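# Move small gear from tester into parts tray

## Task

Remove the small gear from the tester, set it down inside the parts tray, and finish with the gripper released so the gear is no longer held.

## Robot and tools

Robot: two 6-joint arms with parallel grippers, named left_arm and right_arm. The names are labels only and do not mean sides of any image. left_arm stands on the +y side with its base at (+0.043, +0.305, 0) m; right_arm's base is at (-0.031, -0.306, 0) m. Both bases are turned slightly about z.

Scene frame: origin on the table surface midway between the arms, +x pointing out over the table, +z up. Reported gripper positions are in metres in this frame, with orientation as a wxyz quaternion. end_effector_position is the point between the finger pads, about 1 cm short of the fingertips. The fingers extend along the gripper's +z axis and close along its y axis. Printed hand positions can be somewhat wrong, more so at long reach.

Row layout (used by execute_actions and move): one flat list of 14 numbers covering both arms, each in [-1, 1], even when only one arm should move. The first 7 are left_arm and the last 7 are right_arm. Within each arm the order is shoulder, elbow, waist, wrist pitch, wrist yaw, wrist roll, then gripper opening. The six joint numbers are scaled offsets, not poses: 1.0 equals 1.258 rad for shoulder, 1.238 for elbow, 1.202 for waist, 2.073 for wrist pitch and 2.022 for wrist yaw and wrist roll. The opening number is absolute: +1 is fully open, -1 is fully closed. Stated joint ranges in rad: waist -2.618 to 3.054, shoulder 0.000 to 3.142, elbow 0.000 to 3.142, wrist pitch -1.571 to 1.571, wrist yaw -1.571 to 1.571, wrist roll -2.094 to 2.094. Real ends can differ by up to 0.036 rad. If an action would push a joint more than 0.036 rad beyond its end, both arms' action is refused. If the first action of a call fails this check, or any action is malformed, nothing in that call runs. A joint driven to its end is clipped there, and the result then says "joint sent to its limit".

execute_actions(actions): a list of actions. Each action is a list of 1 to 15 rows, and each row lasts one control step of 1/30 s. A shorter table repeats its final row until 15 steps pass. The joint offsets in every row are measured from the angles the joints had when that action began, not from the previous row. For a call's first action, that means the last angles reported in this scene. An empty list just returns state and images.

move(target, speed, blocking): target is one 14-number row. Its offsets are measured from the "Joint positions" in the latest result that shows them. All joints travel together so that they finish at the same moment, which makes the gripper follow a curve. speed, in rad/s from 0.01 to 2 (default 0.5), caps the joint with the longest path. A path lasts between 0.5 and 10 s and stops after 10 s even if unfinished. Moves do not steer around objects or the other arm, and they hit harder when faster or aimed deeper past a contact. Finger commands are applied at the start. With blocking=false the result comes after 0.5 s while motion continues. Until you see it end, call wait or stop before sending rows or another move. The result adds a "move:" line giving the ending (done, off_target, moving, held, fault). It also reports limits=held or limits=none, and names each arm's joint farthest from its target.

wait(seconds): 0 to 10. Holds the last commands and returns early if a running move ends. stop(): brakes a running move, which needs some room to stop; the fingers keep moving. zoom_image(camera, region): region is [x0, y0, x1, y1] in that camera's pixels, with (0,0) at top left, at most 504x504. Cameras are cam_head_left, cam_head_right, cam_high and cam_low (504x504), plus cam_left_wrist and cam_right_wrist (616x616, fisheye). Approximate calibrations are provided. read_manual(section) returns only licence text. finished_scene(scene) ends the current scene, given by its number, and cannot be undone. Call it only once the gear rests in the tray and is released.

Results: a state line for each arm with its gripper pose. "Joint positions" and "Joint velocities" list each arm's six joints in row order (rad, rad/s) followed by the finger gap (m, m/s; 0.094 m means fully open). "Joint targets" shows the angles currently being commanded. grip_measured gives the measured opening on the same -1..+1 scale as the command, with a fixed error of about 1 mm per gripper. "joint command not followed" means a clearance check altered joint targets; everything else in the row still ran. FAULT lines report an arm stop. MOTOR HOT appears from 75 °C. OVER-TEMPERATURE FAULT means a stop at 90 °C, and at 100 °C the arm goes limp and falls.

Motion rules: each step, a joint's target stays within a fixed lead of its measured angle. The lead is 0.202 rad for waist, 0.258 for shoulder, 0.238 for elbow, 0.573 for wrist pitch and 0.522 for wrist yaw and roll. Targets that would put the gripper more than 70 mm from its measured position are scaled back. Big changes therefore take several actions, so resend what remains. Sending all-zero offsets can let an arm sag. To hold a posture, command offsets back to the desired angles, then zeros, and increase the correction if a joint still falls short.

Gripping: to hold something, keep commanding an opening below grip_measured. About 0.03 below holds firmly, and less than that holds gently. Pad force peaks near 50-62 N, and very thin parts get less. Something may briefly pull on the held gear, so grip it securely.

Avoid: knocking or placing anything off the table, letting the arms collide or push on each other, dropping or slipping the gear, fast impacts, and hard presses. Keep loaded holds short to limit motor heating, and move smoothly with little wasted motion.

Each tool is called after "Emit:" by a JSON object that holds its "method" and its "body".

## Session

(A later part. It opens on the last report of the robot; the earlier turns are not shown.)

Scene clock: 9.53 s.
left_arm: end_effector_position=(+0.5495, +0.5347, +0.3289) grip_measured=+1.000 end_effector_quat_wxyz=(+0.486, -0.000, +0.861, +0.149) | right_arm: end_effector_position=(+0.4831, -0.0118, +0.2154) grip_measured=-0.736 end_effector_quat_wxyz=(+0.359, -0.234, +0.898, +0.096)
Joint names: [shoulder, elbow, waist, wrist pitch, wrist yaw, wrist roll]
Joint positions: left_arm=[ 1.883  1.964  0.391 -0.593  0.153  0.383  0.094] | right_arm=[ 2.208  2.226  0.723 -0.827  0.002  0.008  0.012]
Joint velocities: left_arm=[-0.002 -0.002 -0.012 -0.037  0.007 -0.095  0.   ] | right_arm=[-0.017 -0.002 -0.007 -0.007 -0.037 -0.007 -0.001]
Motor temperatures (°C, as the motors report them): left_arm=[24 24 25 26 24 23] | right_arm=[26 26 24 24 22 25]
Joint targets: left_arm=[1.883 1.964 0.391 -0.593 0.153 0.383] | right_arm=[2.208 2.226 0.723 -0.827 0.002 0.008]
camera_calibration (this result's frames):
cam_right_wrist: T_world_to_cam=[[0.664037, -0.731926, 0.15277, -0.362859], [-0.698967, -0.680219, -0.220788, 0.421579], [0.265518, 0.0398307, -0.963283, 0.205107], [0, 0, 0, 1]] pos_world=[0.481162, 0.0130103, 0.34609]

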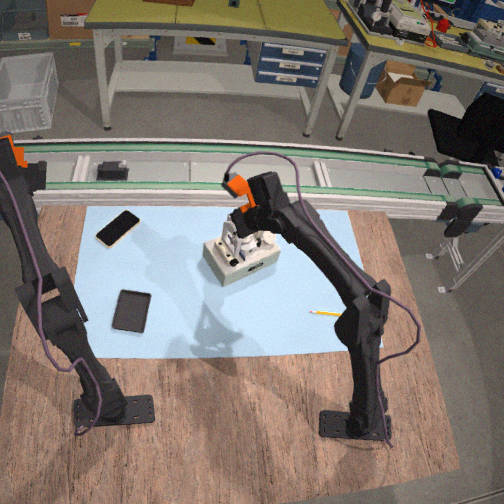

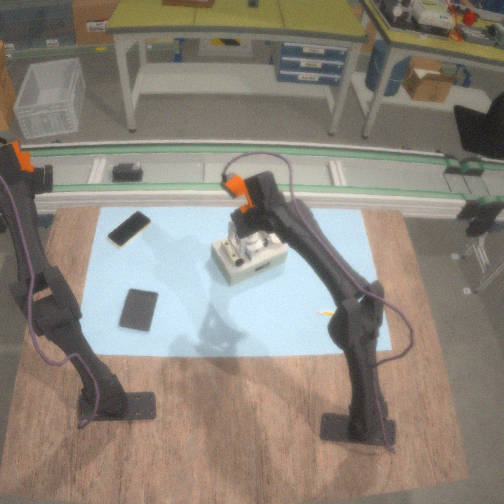

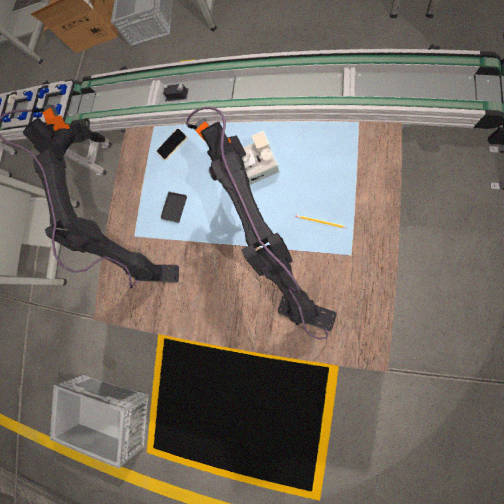

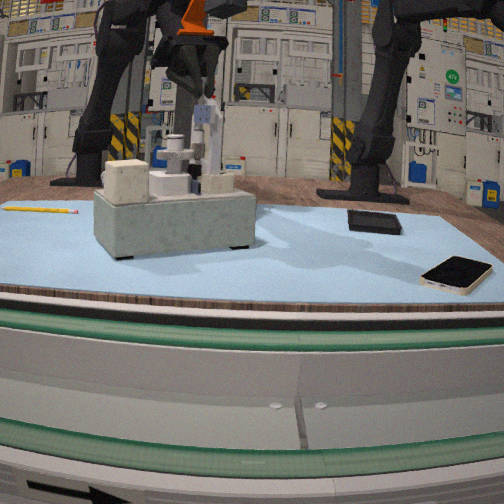

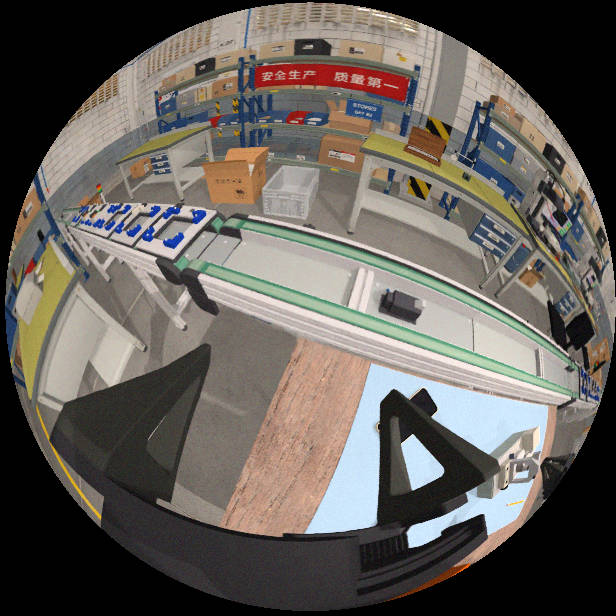

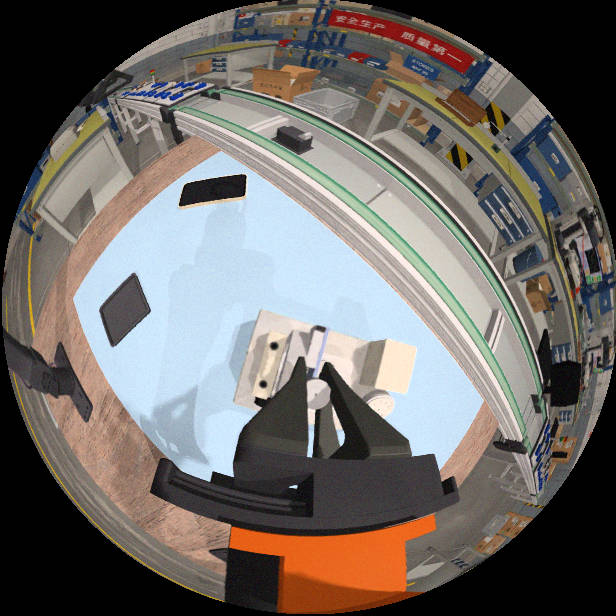

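Emit:
{"method": "move", "body": {"target": [0,0,0,0,0,0,1,0.016,0.115,0,-0.045,0,0,-0.8], "speed": 0.08}}

Emit:
{"method": "zoom_image", "body": {"camera": "cam_low", "region": [100, 10, 260, 210]}}

Scene clock: 11.80 s.
left_arm: end_effector_position=(+0.5495, +0.5347, +0.3289) grip_measured=+1.000 end_effector_quat_wxyz=(+0.486, -0.000, +0.861, +0.149) | right_arm: end_effector_position=(+0.4829, -0.0120, +0.2159) grip_measured=-0.753 end_effector_quat_wxyz=(+0.345, -0.235, +0.904, +0.092)
Joint names: [shoulder, elbow, waist, wrist pitch, wrist yaw, wrist roll]
Joint positions: left_arm=[ 1.883  1.964  0.391 -0.593  0.153  0.383  0.094] | right_arm=[ 2.253  2.325  0.723 -0.913  0.002  0.008  0.012]
Joint velocities: left_arm=[-0.012 -0.027  0.002 -0.066  0.007 -0.007  0.   ] | right_arm=[ 0.002  0.002 -0.002 -0.037  0.051 -0.037 -0.001]
Motor temperatures (°C, as the motors report them): left_arm=[25 24 25 26 24 23] | right_arm=[27 26 24 24 22 25]
Joint targets: left_arm=[1.883 1.964 0.391 -0.593 0.153 0.383] | right_arm=[2.228 2.368 0.723 -0.921 0.002 0.008]
move: off_target (right_arm); limits=none; left_arm: farthest joint: the waist, 0.000 radians from its target (0.000 radians at the start); right_arm: farthest joint: the elbow, 0.043 radians from its target (0.142 radians at the start)
camera_calibration (this result's frames):
cam_right_wrist: T_world_to_cam=[[0.66794, -0.729719, 0.146174, -0.363374], [-0.704776, -0.683313, -0.190722, 0.417656], [0.239056, 0.0243713, -0.9707, 0.219909], [0, 0, 0, 1]] pos_world=[0.484495, 0.0148691, 0.346237]

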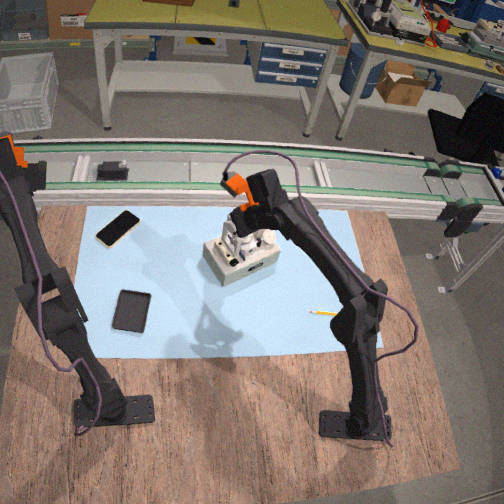

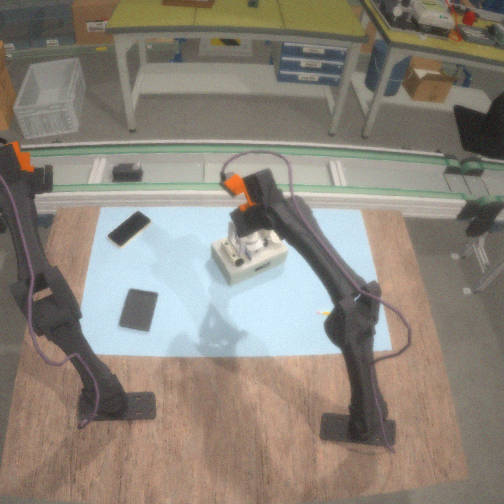

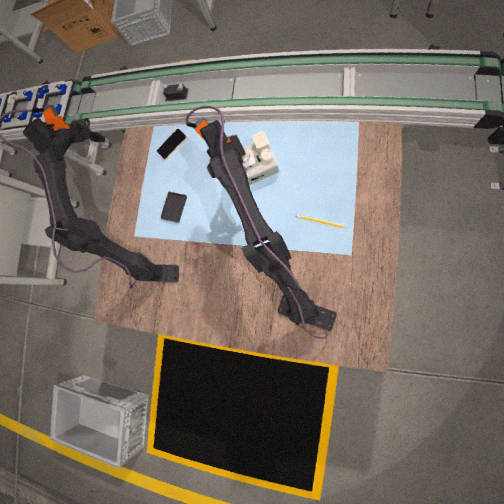

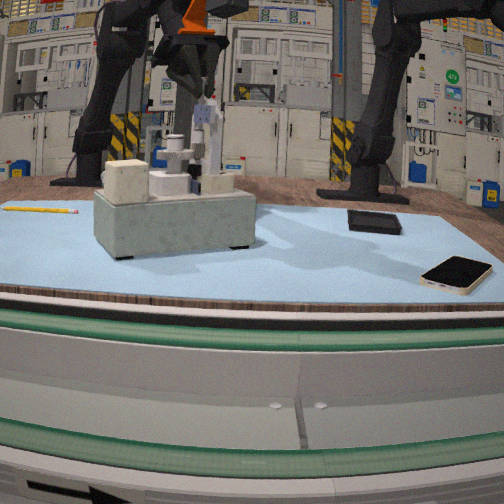

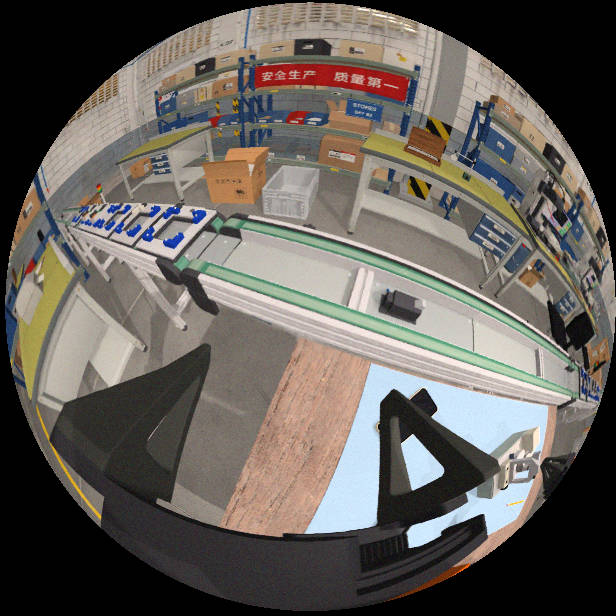

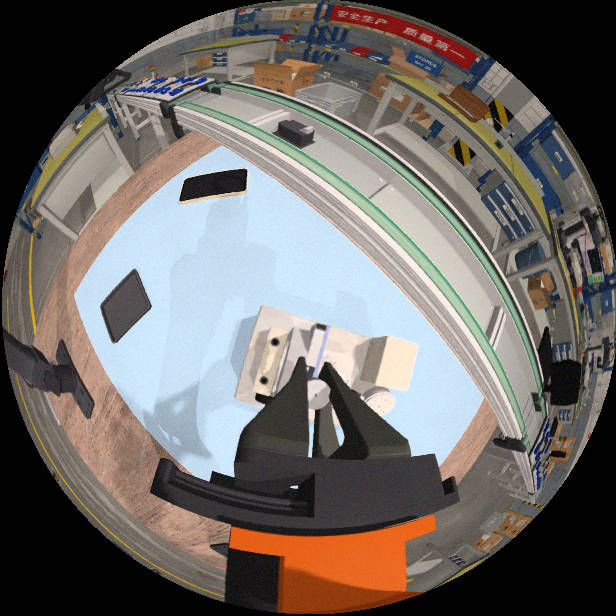

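Region (100, 10, 260, 210) of cam_low's 504x504 image, scaled by 2.520, with more detail than that image has; it fills the left 403 columns of this view, and the rest is white.

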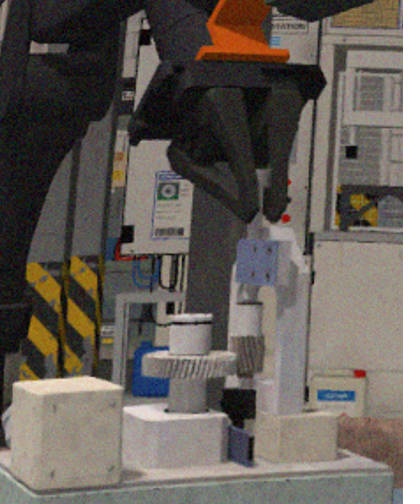

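Emit:
{"method": "move", "body": {"target": [0,0,0,0,0,0,1,-0.03,0.10,0,0,0,0,-0.8], "speed": 0.08}}

Emit:
{"method": "zoom_image", "body": {"camera": "cam_low", "region": [100, 10, 260, 210]}}

Scene clock: 13.70 s.
left_arm: end_effector_position=(+0.5495, +0.5347, +0.3289) grip_measured=+1.000 end_effector_quat_wxyz=(+0.486, -0.000, +0.861, +0.149) | right_arm: end_effector_position=(+0.4830, -0.0119, +0.2280) grip_measured=-0.753 end_effector_quat_wxyz=(+0.350, -0.235, +0.902, +0.093)
Joint names: [shoulder, elbow, waist, wrist pitch, wrist yaw, wrist roll]
Joint positions: left_arm=[ 1.883  1.964  0.391 -0.593  0.153  0.383  0.094] | right_arm=[ 2.264  2.388  0.723 -0.953  0.002  0.008  0.012]
Joint velocities: left_arm=[ 0.012 -0.017  0.012 -0.037 -0.022 -0.081  0.   ] | right_arm=[ 0.002 -0.017 -0.002 -0.007  0.051 -0.007 -0.001]
Motor temperatures (°C, as the motors report them): left_arm=[25 24 25 27 24 23] | right_arm=[28 27 24 25 22 25]
Joint targets: left_arm=[1.883 1.964 0.391 -0.593 0.153 0.383] | right_arm=[2.215 2.449 0.723 -0.913 0.002 0.008]
move: off_target (right_arm); limits=none; left_arm: farthest joint: the waist, 0.000 radians from its target (0.000 radians at the start); right_arm: farthest joint: the elbow, 0.061 radians from its target (0.124 radians at the start)
camera_calibration (this result's frames):
cam_right_wrist: T_world_to_cam=[[0.666523, -0.730526, 0.148588, -0.365039], [-0.702892, -0.682239, -0.201227, 0.421554], [0.248374, 0.0296808, -0.968209, 0.226616], [0, 0, 0, 1]] pos_world=[0.483328, 0.0142041, 0.358481]

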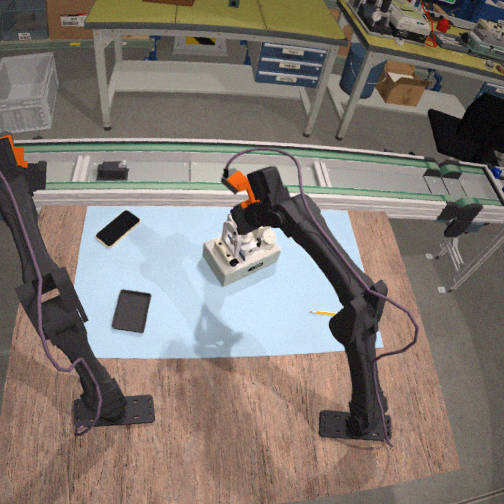

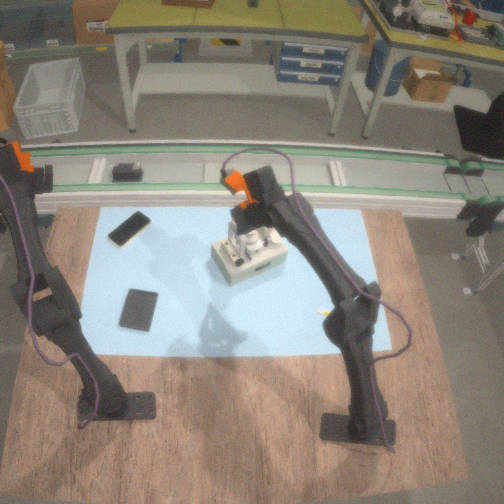

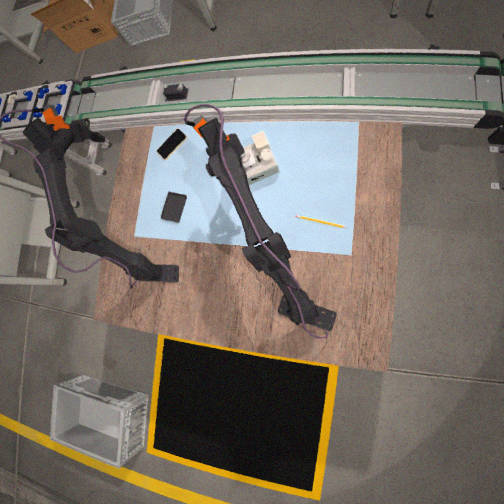

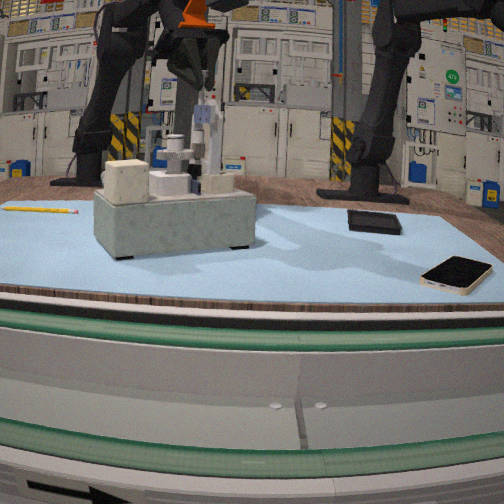

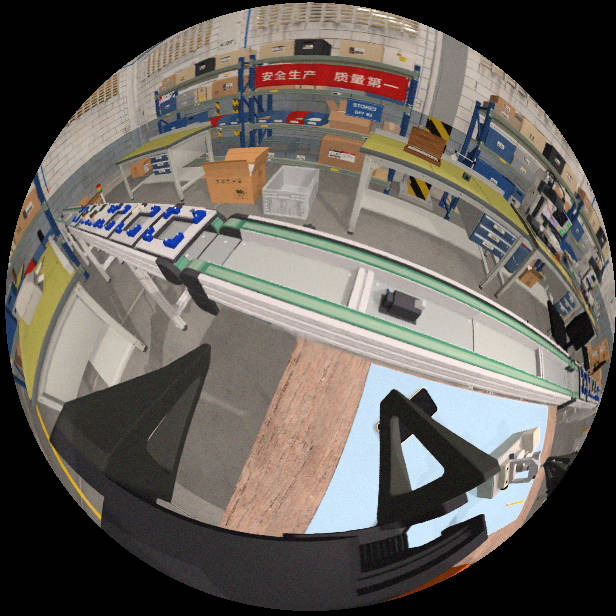

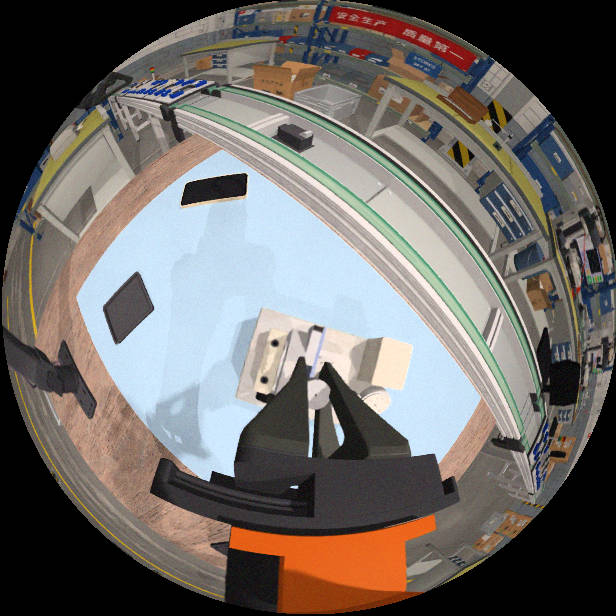

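Region (100, 10, 260, 210) of cam_low's 504x504 image, scaled by 2.520, with more detail than that image has; it fills the left 403 columns of this view, and the rest is white.

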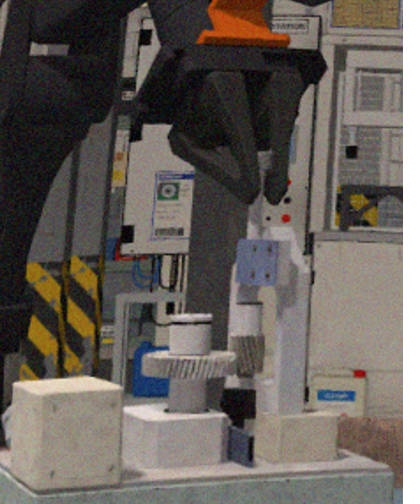

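Emit:
{"method": "move", "body": {"target": [-0.32,-1,-0.3,0.612,-0.076,-0.19,1,-0.039,0.049,0,0.019,0,0,-0.8], "speed": 0.8}}

Emit:
{"method": "move", "body": {"target": [0,-0.17,-0.62,0,0,0,1,-0.039,0.049,0,0.019,0,0,-0.8], "speed": 0.6}}

Scene clock: 16.67 s.
left_arm: end_effector_position=(+0.5065, +0.3610, +0.2188) grip_measured=+1.000 end_effector_quat_wxyz=(+0.658, -0.041, +0.751, +0.039) | right_arm: end_effector_position=(+0.4831, -0.0120, +0.2186) grip_measured=-0.753 end_effector_quat_wxyz=(+0.339, -0.235, +0.906, +0.090)
Joint names: [shoulder, elbow, waist, wrist pitch, wrist yaw, wrist roll]
Joint positions: left_arm=[1.511 0.727 0.039 0.651 0.007 0.006 0.094] | right_arm=[ 2.281  2.393  0.723 -0.965  0.003  0.008  0.012]
Joint velocities: left_arm=[-0.002 -0.002 -0.002  0.022  0.051 -0.051  0.   ] | right_arm=[-0.002  0.007 -0.012  0.007 -0.051  0.037 -0.001]
Motor temperatures (°C, as the motors report them): left_arm=[26 25 25 27 24 23] | right_arm=[30 28 24 25 22 25]
Joint targets: left_arm=[1.480 0.726 0.031 0.675 -0.001 -0.001] | right_arm=[2.215 2.448 0.723 -0.914 0.002 0.008]
move: off_target (left_arm, right_arm); limits=none; left_arm: farthest joint: the shoulder, 0.030 radians from its target (0.402 radians at the start); right_arm: farthest joint: the shoulder, 0.066 radians from its target (0.049 radians at the start)
camera_calibration (this result's frames):
cam_left_wrist: T_world_to_cam=[[0.127375, -0.933654, 0.334763, 0.194071], [-0.550277, -0.347326, -0.759315, 0.611476], [0.82521, -0.0874945, -0.558009, -0.167236], [0, 0, 0, 1]] pos_world=[0.449766, 0.378945, 0.306016]
cam_right_wrist: T_world_to_cam=[[0.669069, -0.729108, 0.144043, -0.364007], [-0.707029, -0.684165, -0.178963, 0.416809], [0.229032, 0.0178963, -0.973254, 0.227775], [0, 0, 0, 1]] pos_world=[0.486075, 0.0156895, 0.348709]

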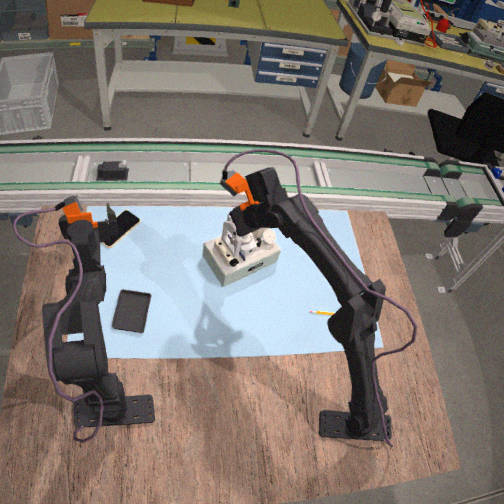

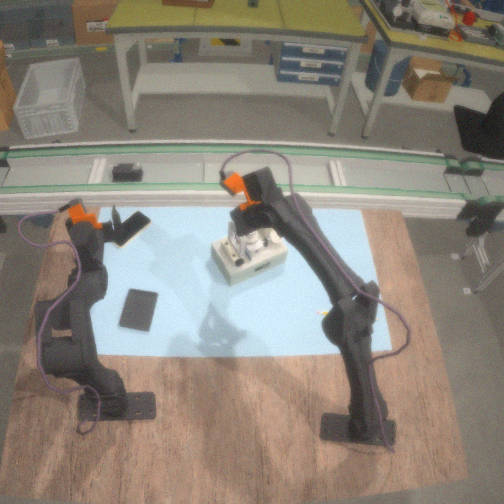

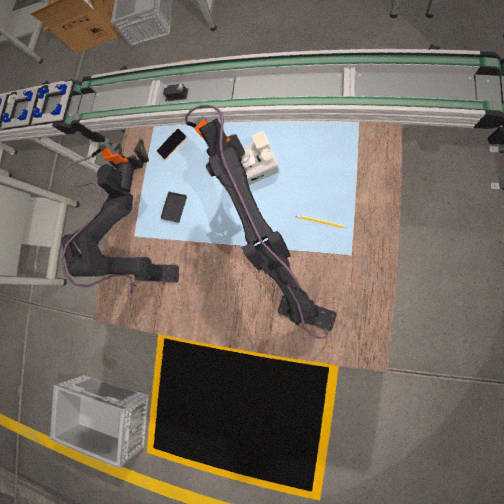

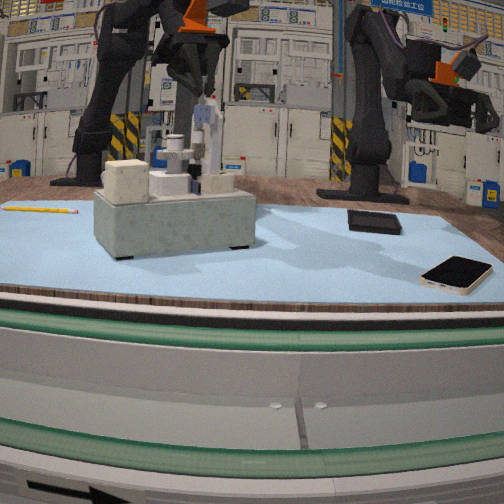

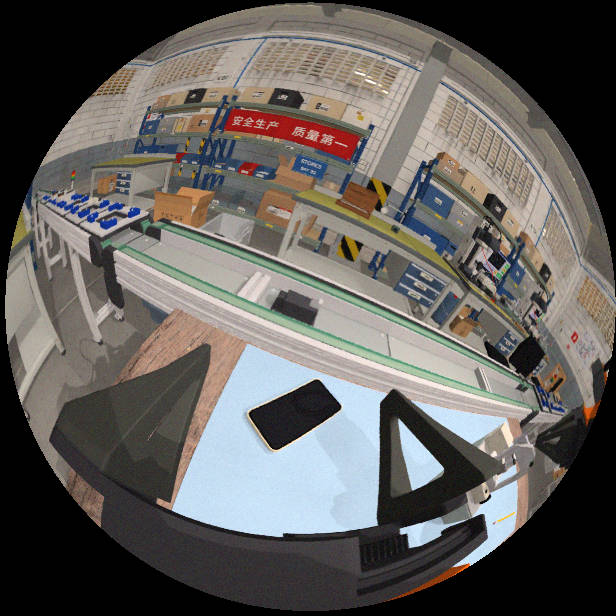

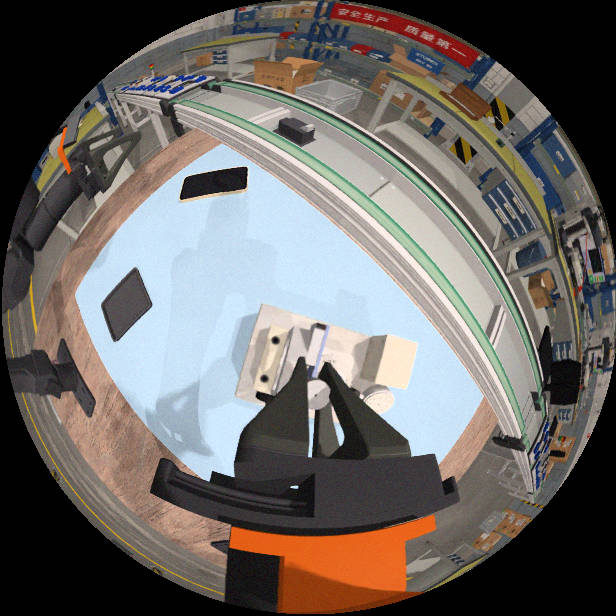

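Scene clock: 18.30 s.
left_arm: end_effector_position=(+0.3879, +0.0588, +0.1280) grip_measured=+1.000 end_effector_quat_wxyz=(+0.550, +0.253, +0.776, -0.178) | right_arm: end_effector_position=(+0.4831, -0.0120, +0.2172) grip_measured=-0.753 end_effector_quat_wxyz=(+0.337, -0.236, +0.907, +0.089)
Joint names: [shoulder, elbow, waist, wrist pitch, wrist yaw, wrist roll]
Joint positions: left_arm=[ 1.511  0.522 -0.701  0.651  0.009  0.006  0.094] | right_arm=[ 2.286  2.4    0.723 -0.972  0.003  0.008  0.012]
Joint velocities: left_arm=[-0.007 -0.032  0.007 -0.051 -0.081 -0.095  0.   ] | right_arm=[-0.027 -0.002 -0.002  0.007 -0.051  0.007  0.   ]
Motor temperatures (°C, as the motors report them): left_arm=[26 25 25 27 24 23] | right_arm=[31 28 24 25 22 25]
Joint targets: left_arm=[1.511 0.516 -0.706 0.651 0.008 0.006] | right_arm=[2.232 2.454 0.723 -0.926 0.003 0.008]
move: off_target (right_arm); limits=none; left_arm: farthest joint: the waist, 0.006 radians from its target (0.746 radians at the start); right_arm: farthest joint: the shoulder, 0.054 radians from its target (0.049 radians at the start)
camera_calibration (this result's frames):
cam_left_wrist: T_world_to_cam=[[-0.481545, -0.813707, 0.325569, 0.187741], [-0.756416, 0.198244, -0.623325, 0.402839], [0.442662, -0.546424, -0.710965, 0.0484444], [0, 0, 0, 1]] pos_world=[0.373675, 0.0993769, 0.224419]
cam_right_wrist: T_world_to_cam=[[0.669735, -0.728729, 0.142864, -0.363847], [-0.707848, -0.684631, -0.173871, 0.415771], [0.224514, 0.0153216, -0.974351, 0.228787], [0, 0, 0, 1]] pos_world=[0.486618, 0.0159989, 0.347189]

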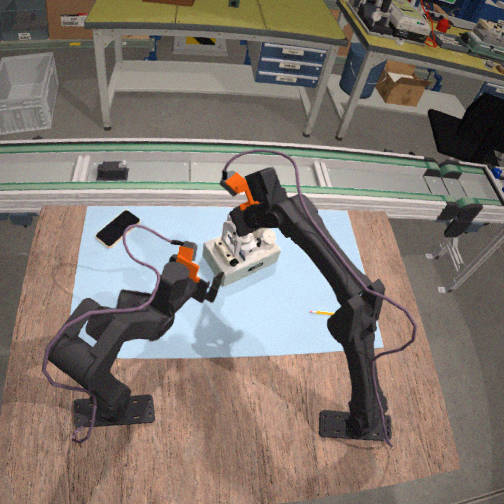

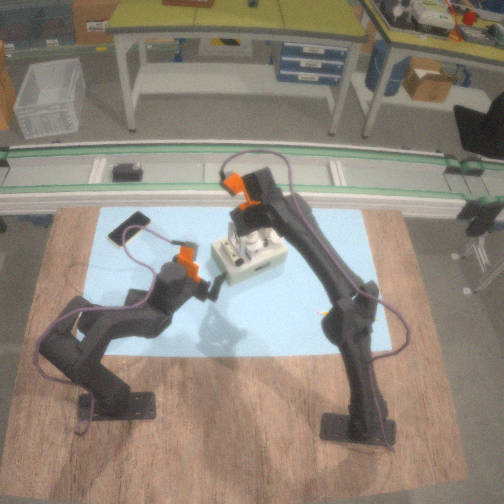

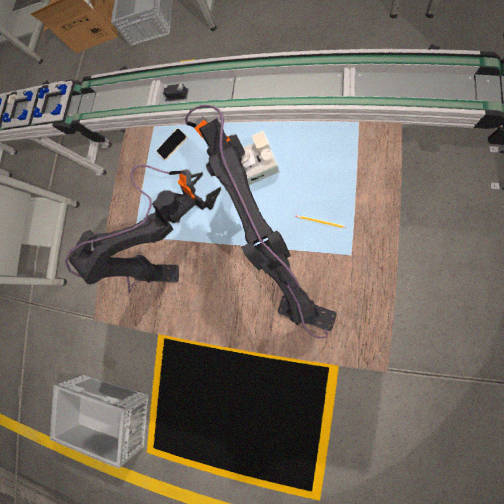

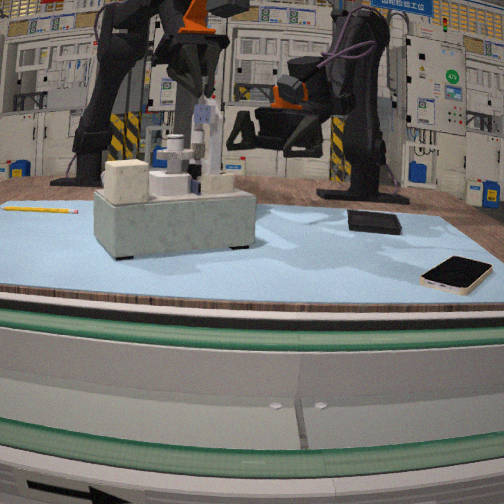

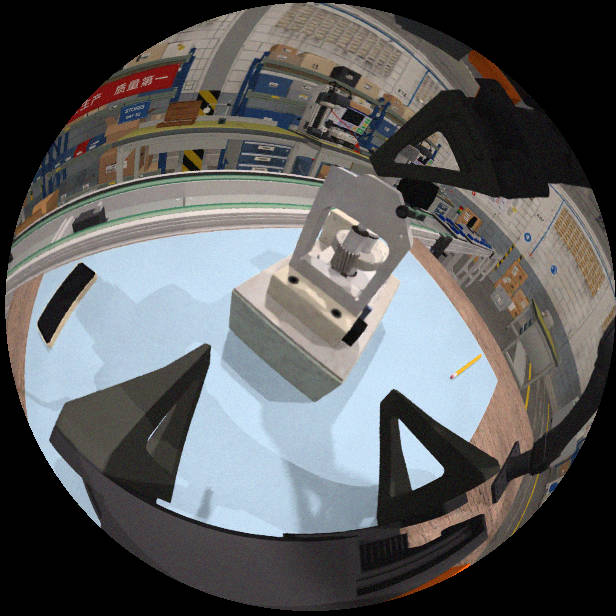

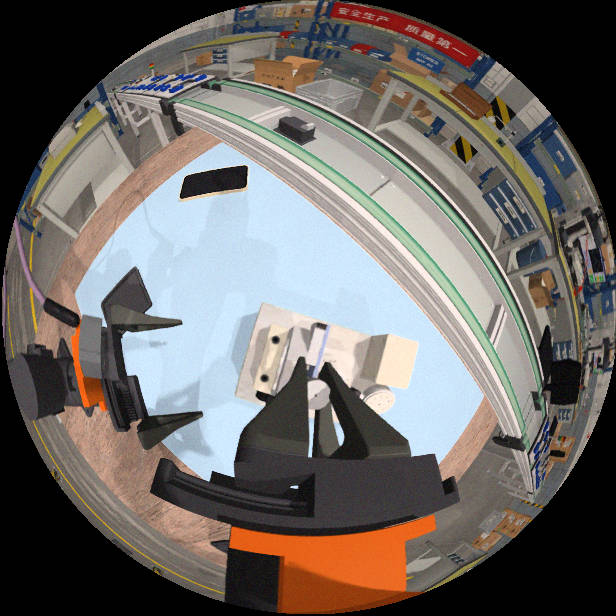

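Emit:
{"method": "zoom_image", "body": {"camera": "cam_left_wrist", "region": [270, 130, 470, 360]}}

Region (270, 130, 470, 360) of cam_left_wrist's 616x616 image, scaled by 2.191, with more detail than that image has; it fills the left 438 columns of this view, and the rest is white.

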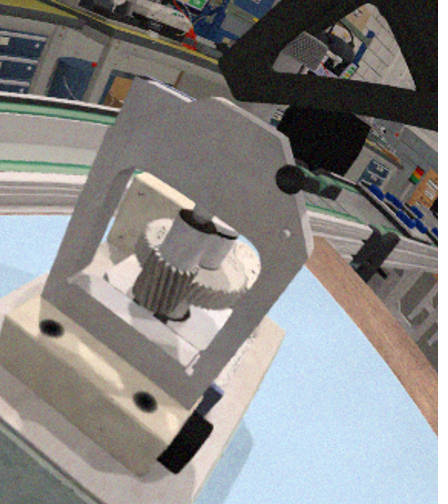

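Emit:
{"method": "move", "body": {"target": [0.253,0.226,0.248,0.051,0.357,0,-0.25,-0.055,0.055,0,0.03,0,0,-0.8], "speed": 0.4}}

Emit:
{"method": "zoom_image", "body": {"camera": "cam_left_wrist", "region": [180, 130, 480, 430]}}

Scene clock: 21.43 s.
left_arm: end_effector_position=(+0.4356, +0.0481, +0.1275) grip_measured=-0.247 end_effector_quat_wxyz=(+0.496, +0.330, +0.713, -0.369) | right_arm: end_effector_position=(+0.4832, -0.0120, +0.2190) grip_measured=-0.753 end_effector_quat_wxyz=(+0.338, -0.236, +0.907, +0.089)
Joint names: [shoulder, elbow, waist, wrist pitch, wrist yaw, wrist roll]
Joint positions: left_arm=[ 1.824  0.773 -0.411  0.734  0.719  0.006  0.035] | right_arm=[ 2.289  2.412  0.723 -0.979  0.003  0.008  0.012]
Joint velocities: left_arm=[-0.007  0.022 -0.022  0.007  0.007  0.007  0.001] | right_arm=[-0.002  0.012 -0.002  0.051  0.066  0.037 -0.   ]
Motor temperatures (°C, as the motors report them): left_arm=[25 25 25 28 24 23] | right_arm=[33 29 24 26 22 25]
Joint targets: left_arm=[1.829 0.801 -0.403 0.757 0.731 0.006] | right_arm=[2.217 2.468 0.723 -0.910 0.003 0.008]
move: off_target (left_arm, right_arm); limits=none; left_arm: farthest joint: the elbow, 0.029 radians from its target (0.280 radians at the start); right_arm: farthest joint: the shoulder, 0.072 radians from its target (0.069 radians at the start)
camera_calibration (this result's frames):
cam_left_wrist: T_world_to_cam=[[-0.699664, -0.493958, 0.516212, 0.257469], [-0.70354, 0.350414, -0.618257, 0.409716], [0.124505, -0.795748, -0.592691, 0.156669], [0, 0, 0, 1]] pos_world=[0.448887, 0.108278, 0.213258]
cam_right_wrist: T_world_to_cam=[[0.669545, -0.728837, 0.143201, -0.364112], [-0.707617, -0.684499, -0.175326, 0.416404], [0.225805, 0.0160575, -0.97404, 0.229825], [0, 0, 0, 1]] pos_world=[0.486549, 0.0159595, 0.349006]

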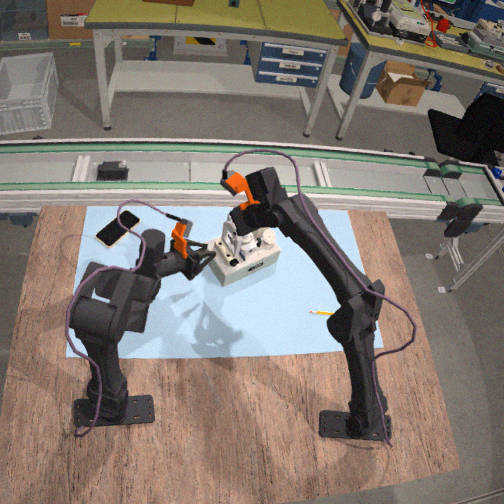

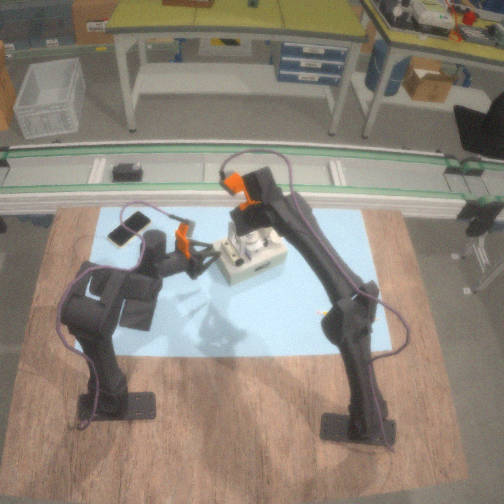

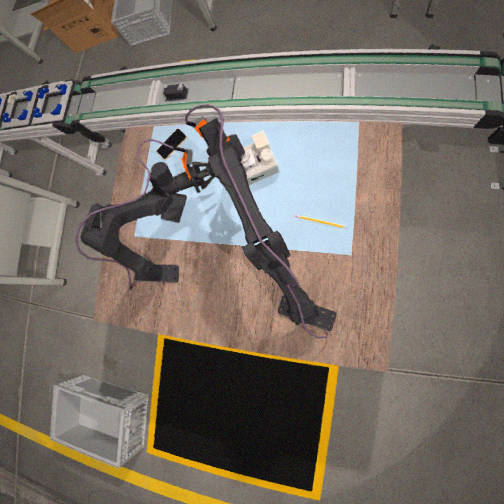

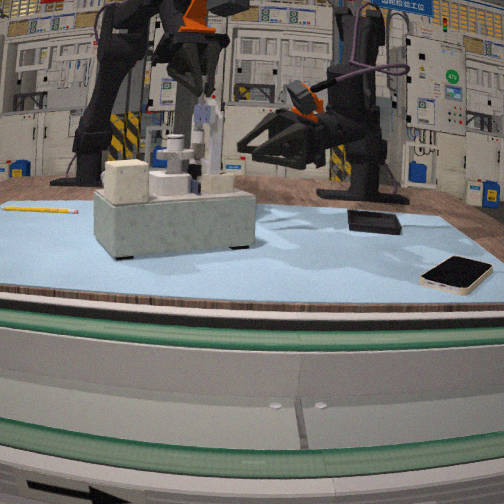

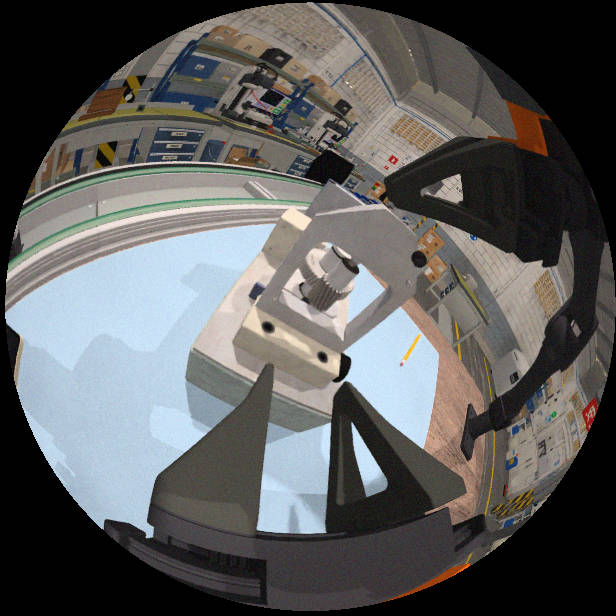

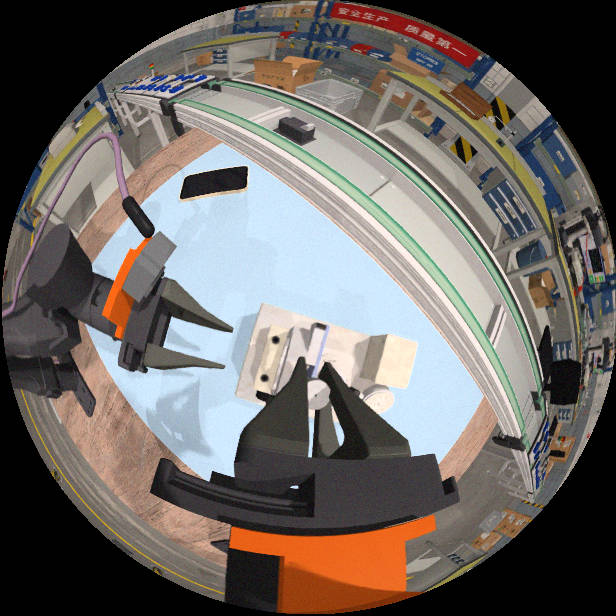

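Region (180, 130, 480, 430) of cam_left_wrist's 616x616 image, scaled by 1.680, with more detail than that image has.

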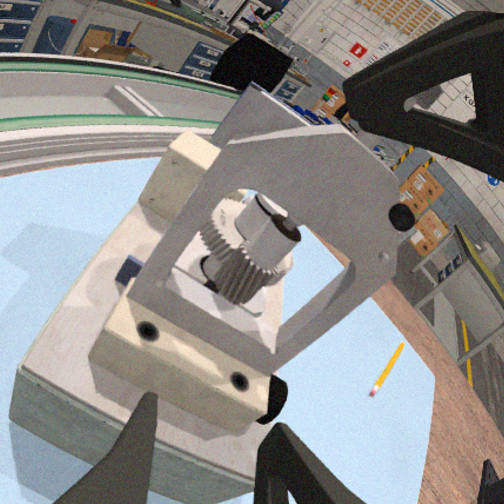

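Emit:
{"method": "move", "body": {"target": [0.10,0.175,-0.082,-0.03,-0.05,-0.08,-0.25,-0.058,0.05,0,0.033,0,0,-0.8], "speed": 0.15}}

Emit:
{"method": "zoom_image", "body": {"camera": "cam_left_wrist", "region": [180, 130, 480, 430]}}

Scene clock: 23.70 s.
left_arm: end_effector_position=(+0.4653, +0.0049, +0.1292) grip_measured=-0.247 end_effector_quat_wxyz=(+0.472, +0.283, +0.736, -0.395) | right_arm: end_effector_position=(+0.4831, -0.0120, +0.2185) grip_measured=-0.753 end_effector_quat_wxyz=(+0.337, -0.236, +0.907, +0.089)
Joint names: [shoulder, elbow, waist, wrist pitch, wrist yaw, wrist roll]
Joint positions: left_arm=[ 1.945  0.96  -0.5    0.682  0.623 -0.149  0.035] | right_arm=[ 2.293  2.417  0.723 -0.984  0.003  0.008  0.012]
Joint velocities: left_arm=[ 0.002 -0.002 -0.017  0.066  0.022 -0.066  0.   ] | right_arm=[ 0.002 -0.017  0.002 -0.022  0.007 -0.066 -0.   ]
Motor temperatures (°C, as the motors report them): left_arm=[26 25 25 28 24 23] | right_arm=[34 29 24 26 22 25]
Joint targets: left_arm=[1.950 0.989 -0.509 0.672 0.618 -0.156] | right_arm=[2.216 2.473 0.723 -0.911 0.003 0.008]
move: off_target (left_arm, right_arm); limits=none; left_arm: farthest joint: the elbow, 0.029 radians from its target (0.217 radians at the start); right_arm: farthest joint: the shoulder, 0.077 radians from its target (0.073 radians at the start)
camera_calibration (this result's frames):
cam_left_wrist: T_world_to_cam=[[-0.61939, -0.490961, 0.612628, 0.206166], [-0.779494, 0.291637, -0.55438, 0.474166], [0.0935142, -0.820917, -0.563339, 0.130359], [0, 0, 0, 1]] pos_world=[0.485116, 0.0699492, 0.210001]
cam_right_wrist: T_world_to_cam=[[0.669877, -0.728648, 0.14261, -0.364065], [-0.70802, -0.684729, -0.172779, 0.415928], [0.223545, 0.0147695, -0.974582, 0.230546], [0, 0, 0, 1]] pos_world=[0.486827, 0.0161181, 0.348469]

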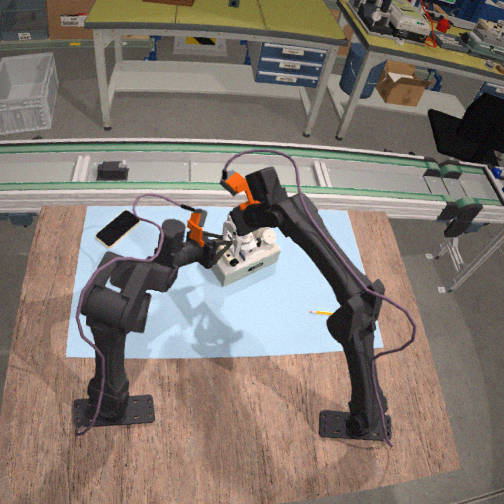

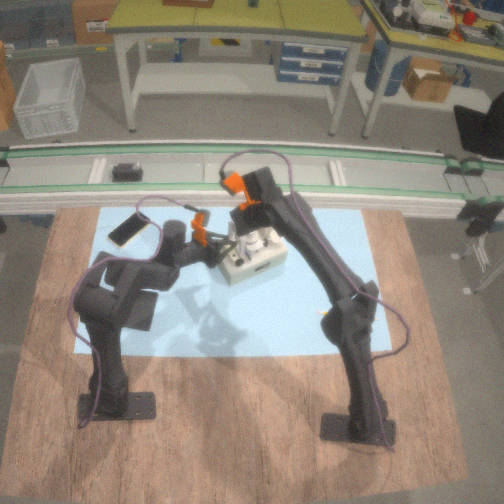

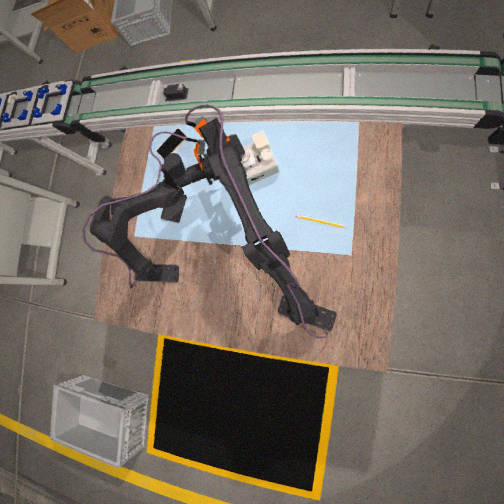

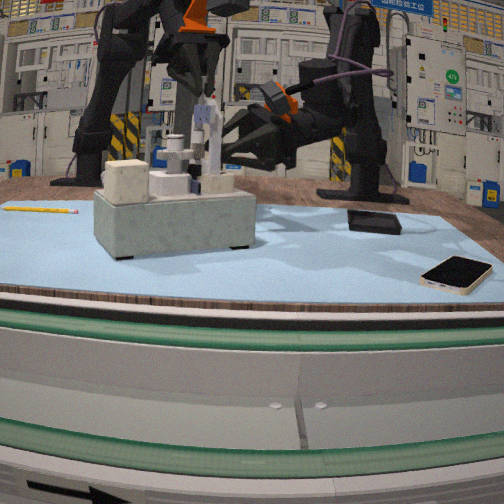

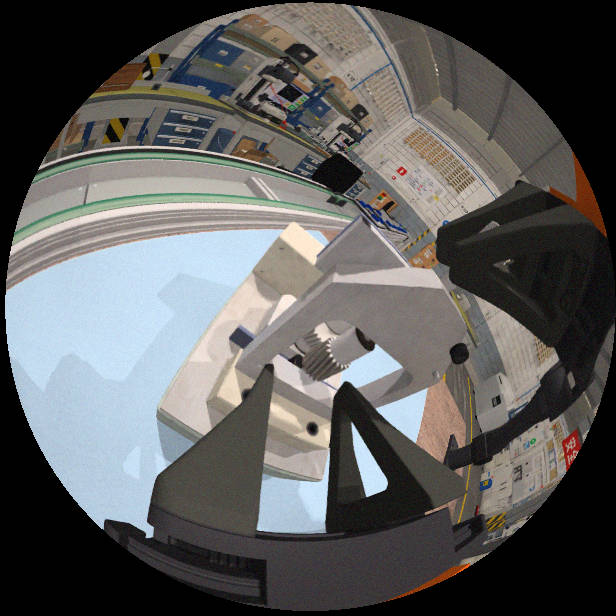

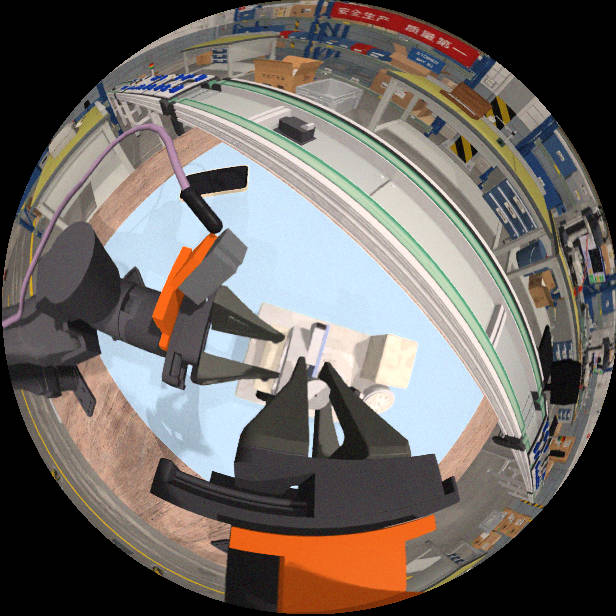

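Region (180, 130, 480, 430) of cam_left_wrist's 616x616 image, scaled by 1.680, with more detail than that image has.

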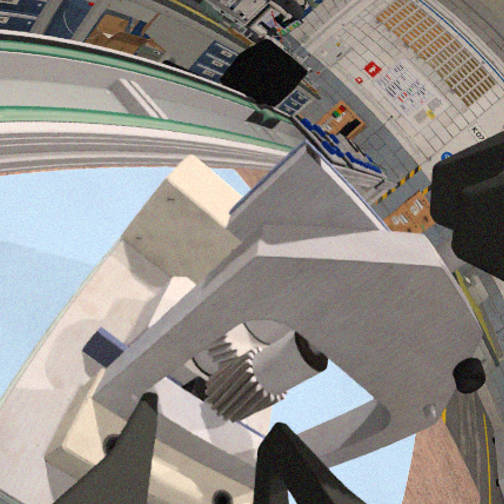

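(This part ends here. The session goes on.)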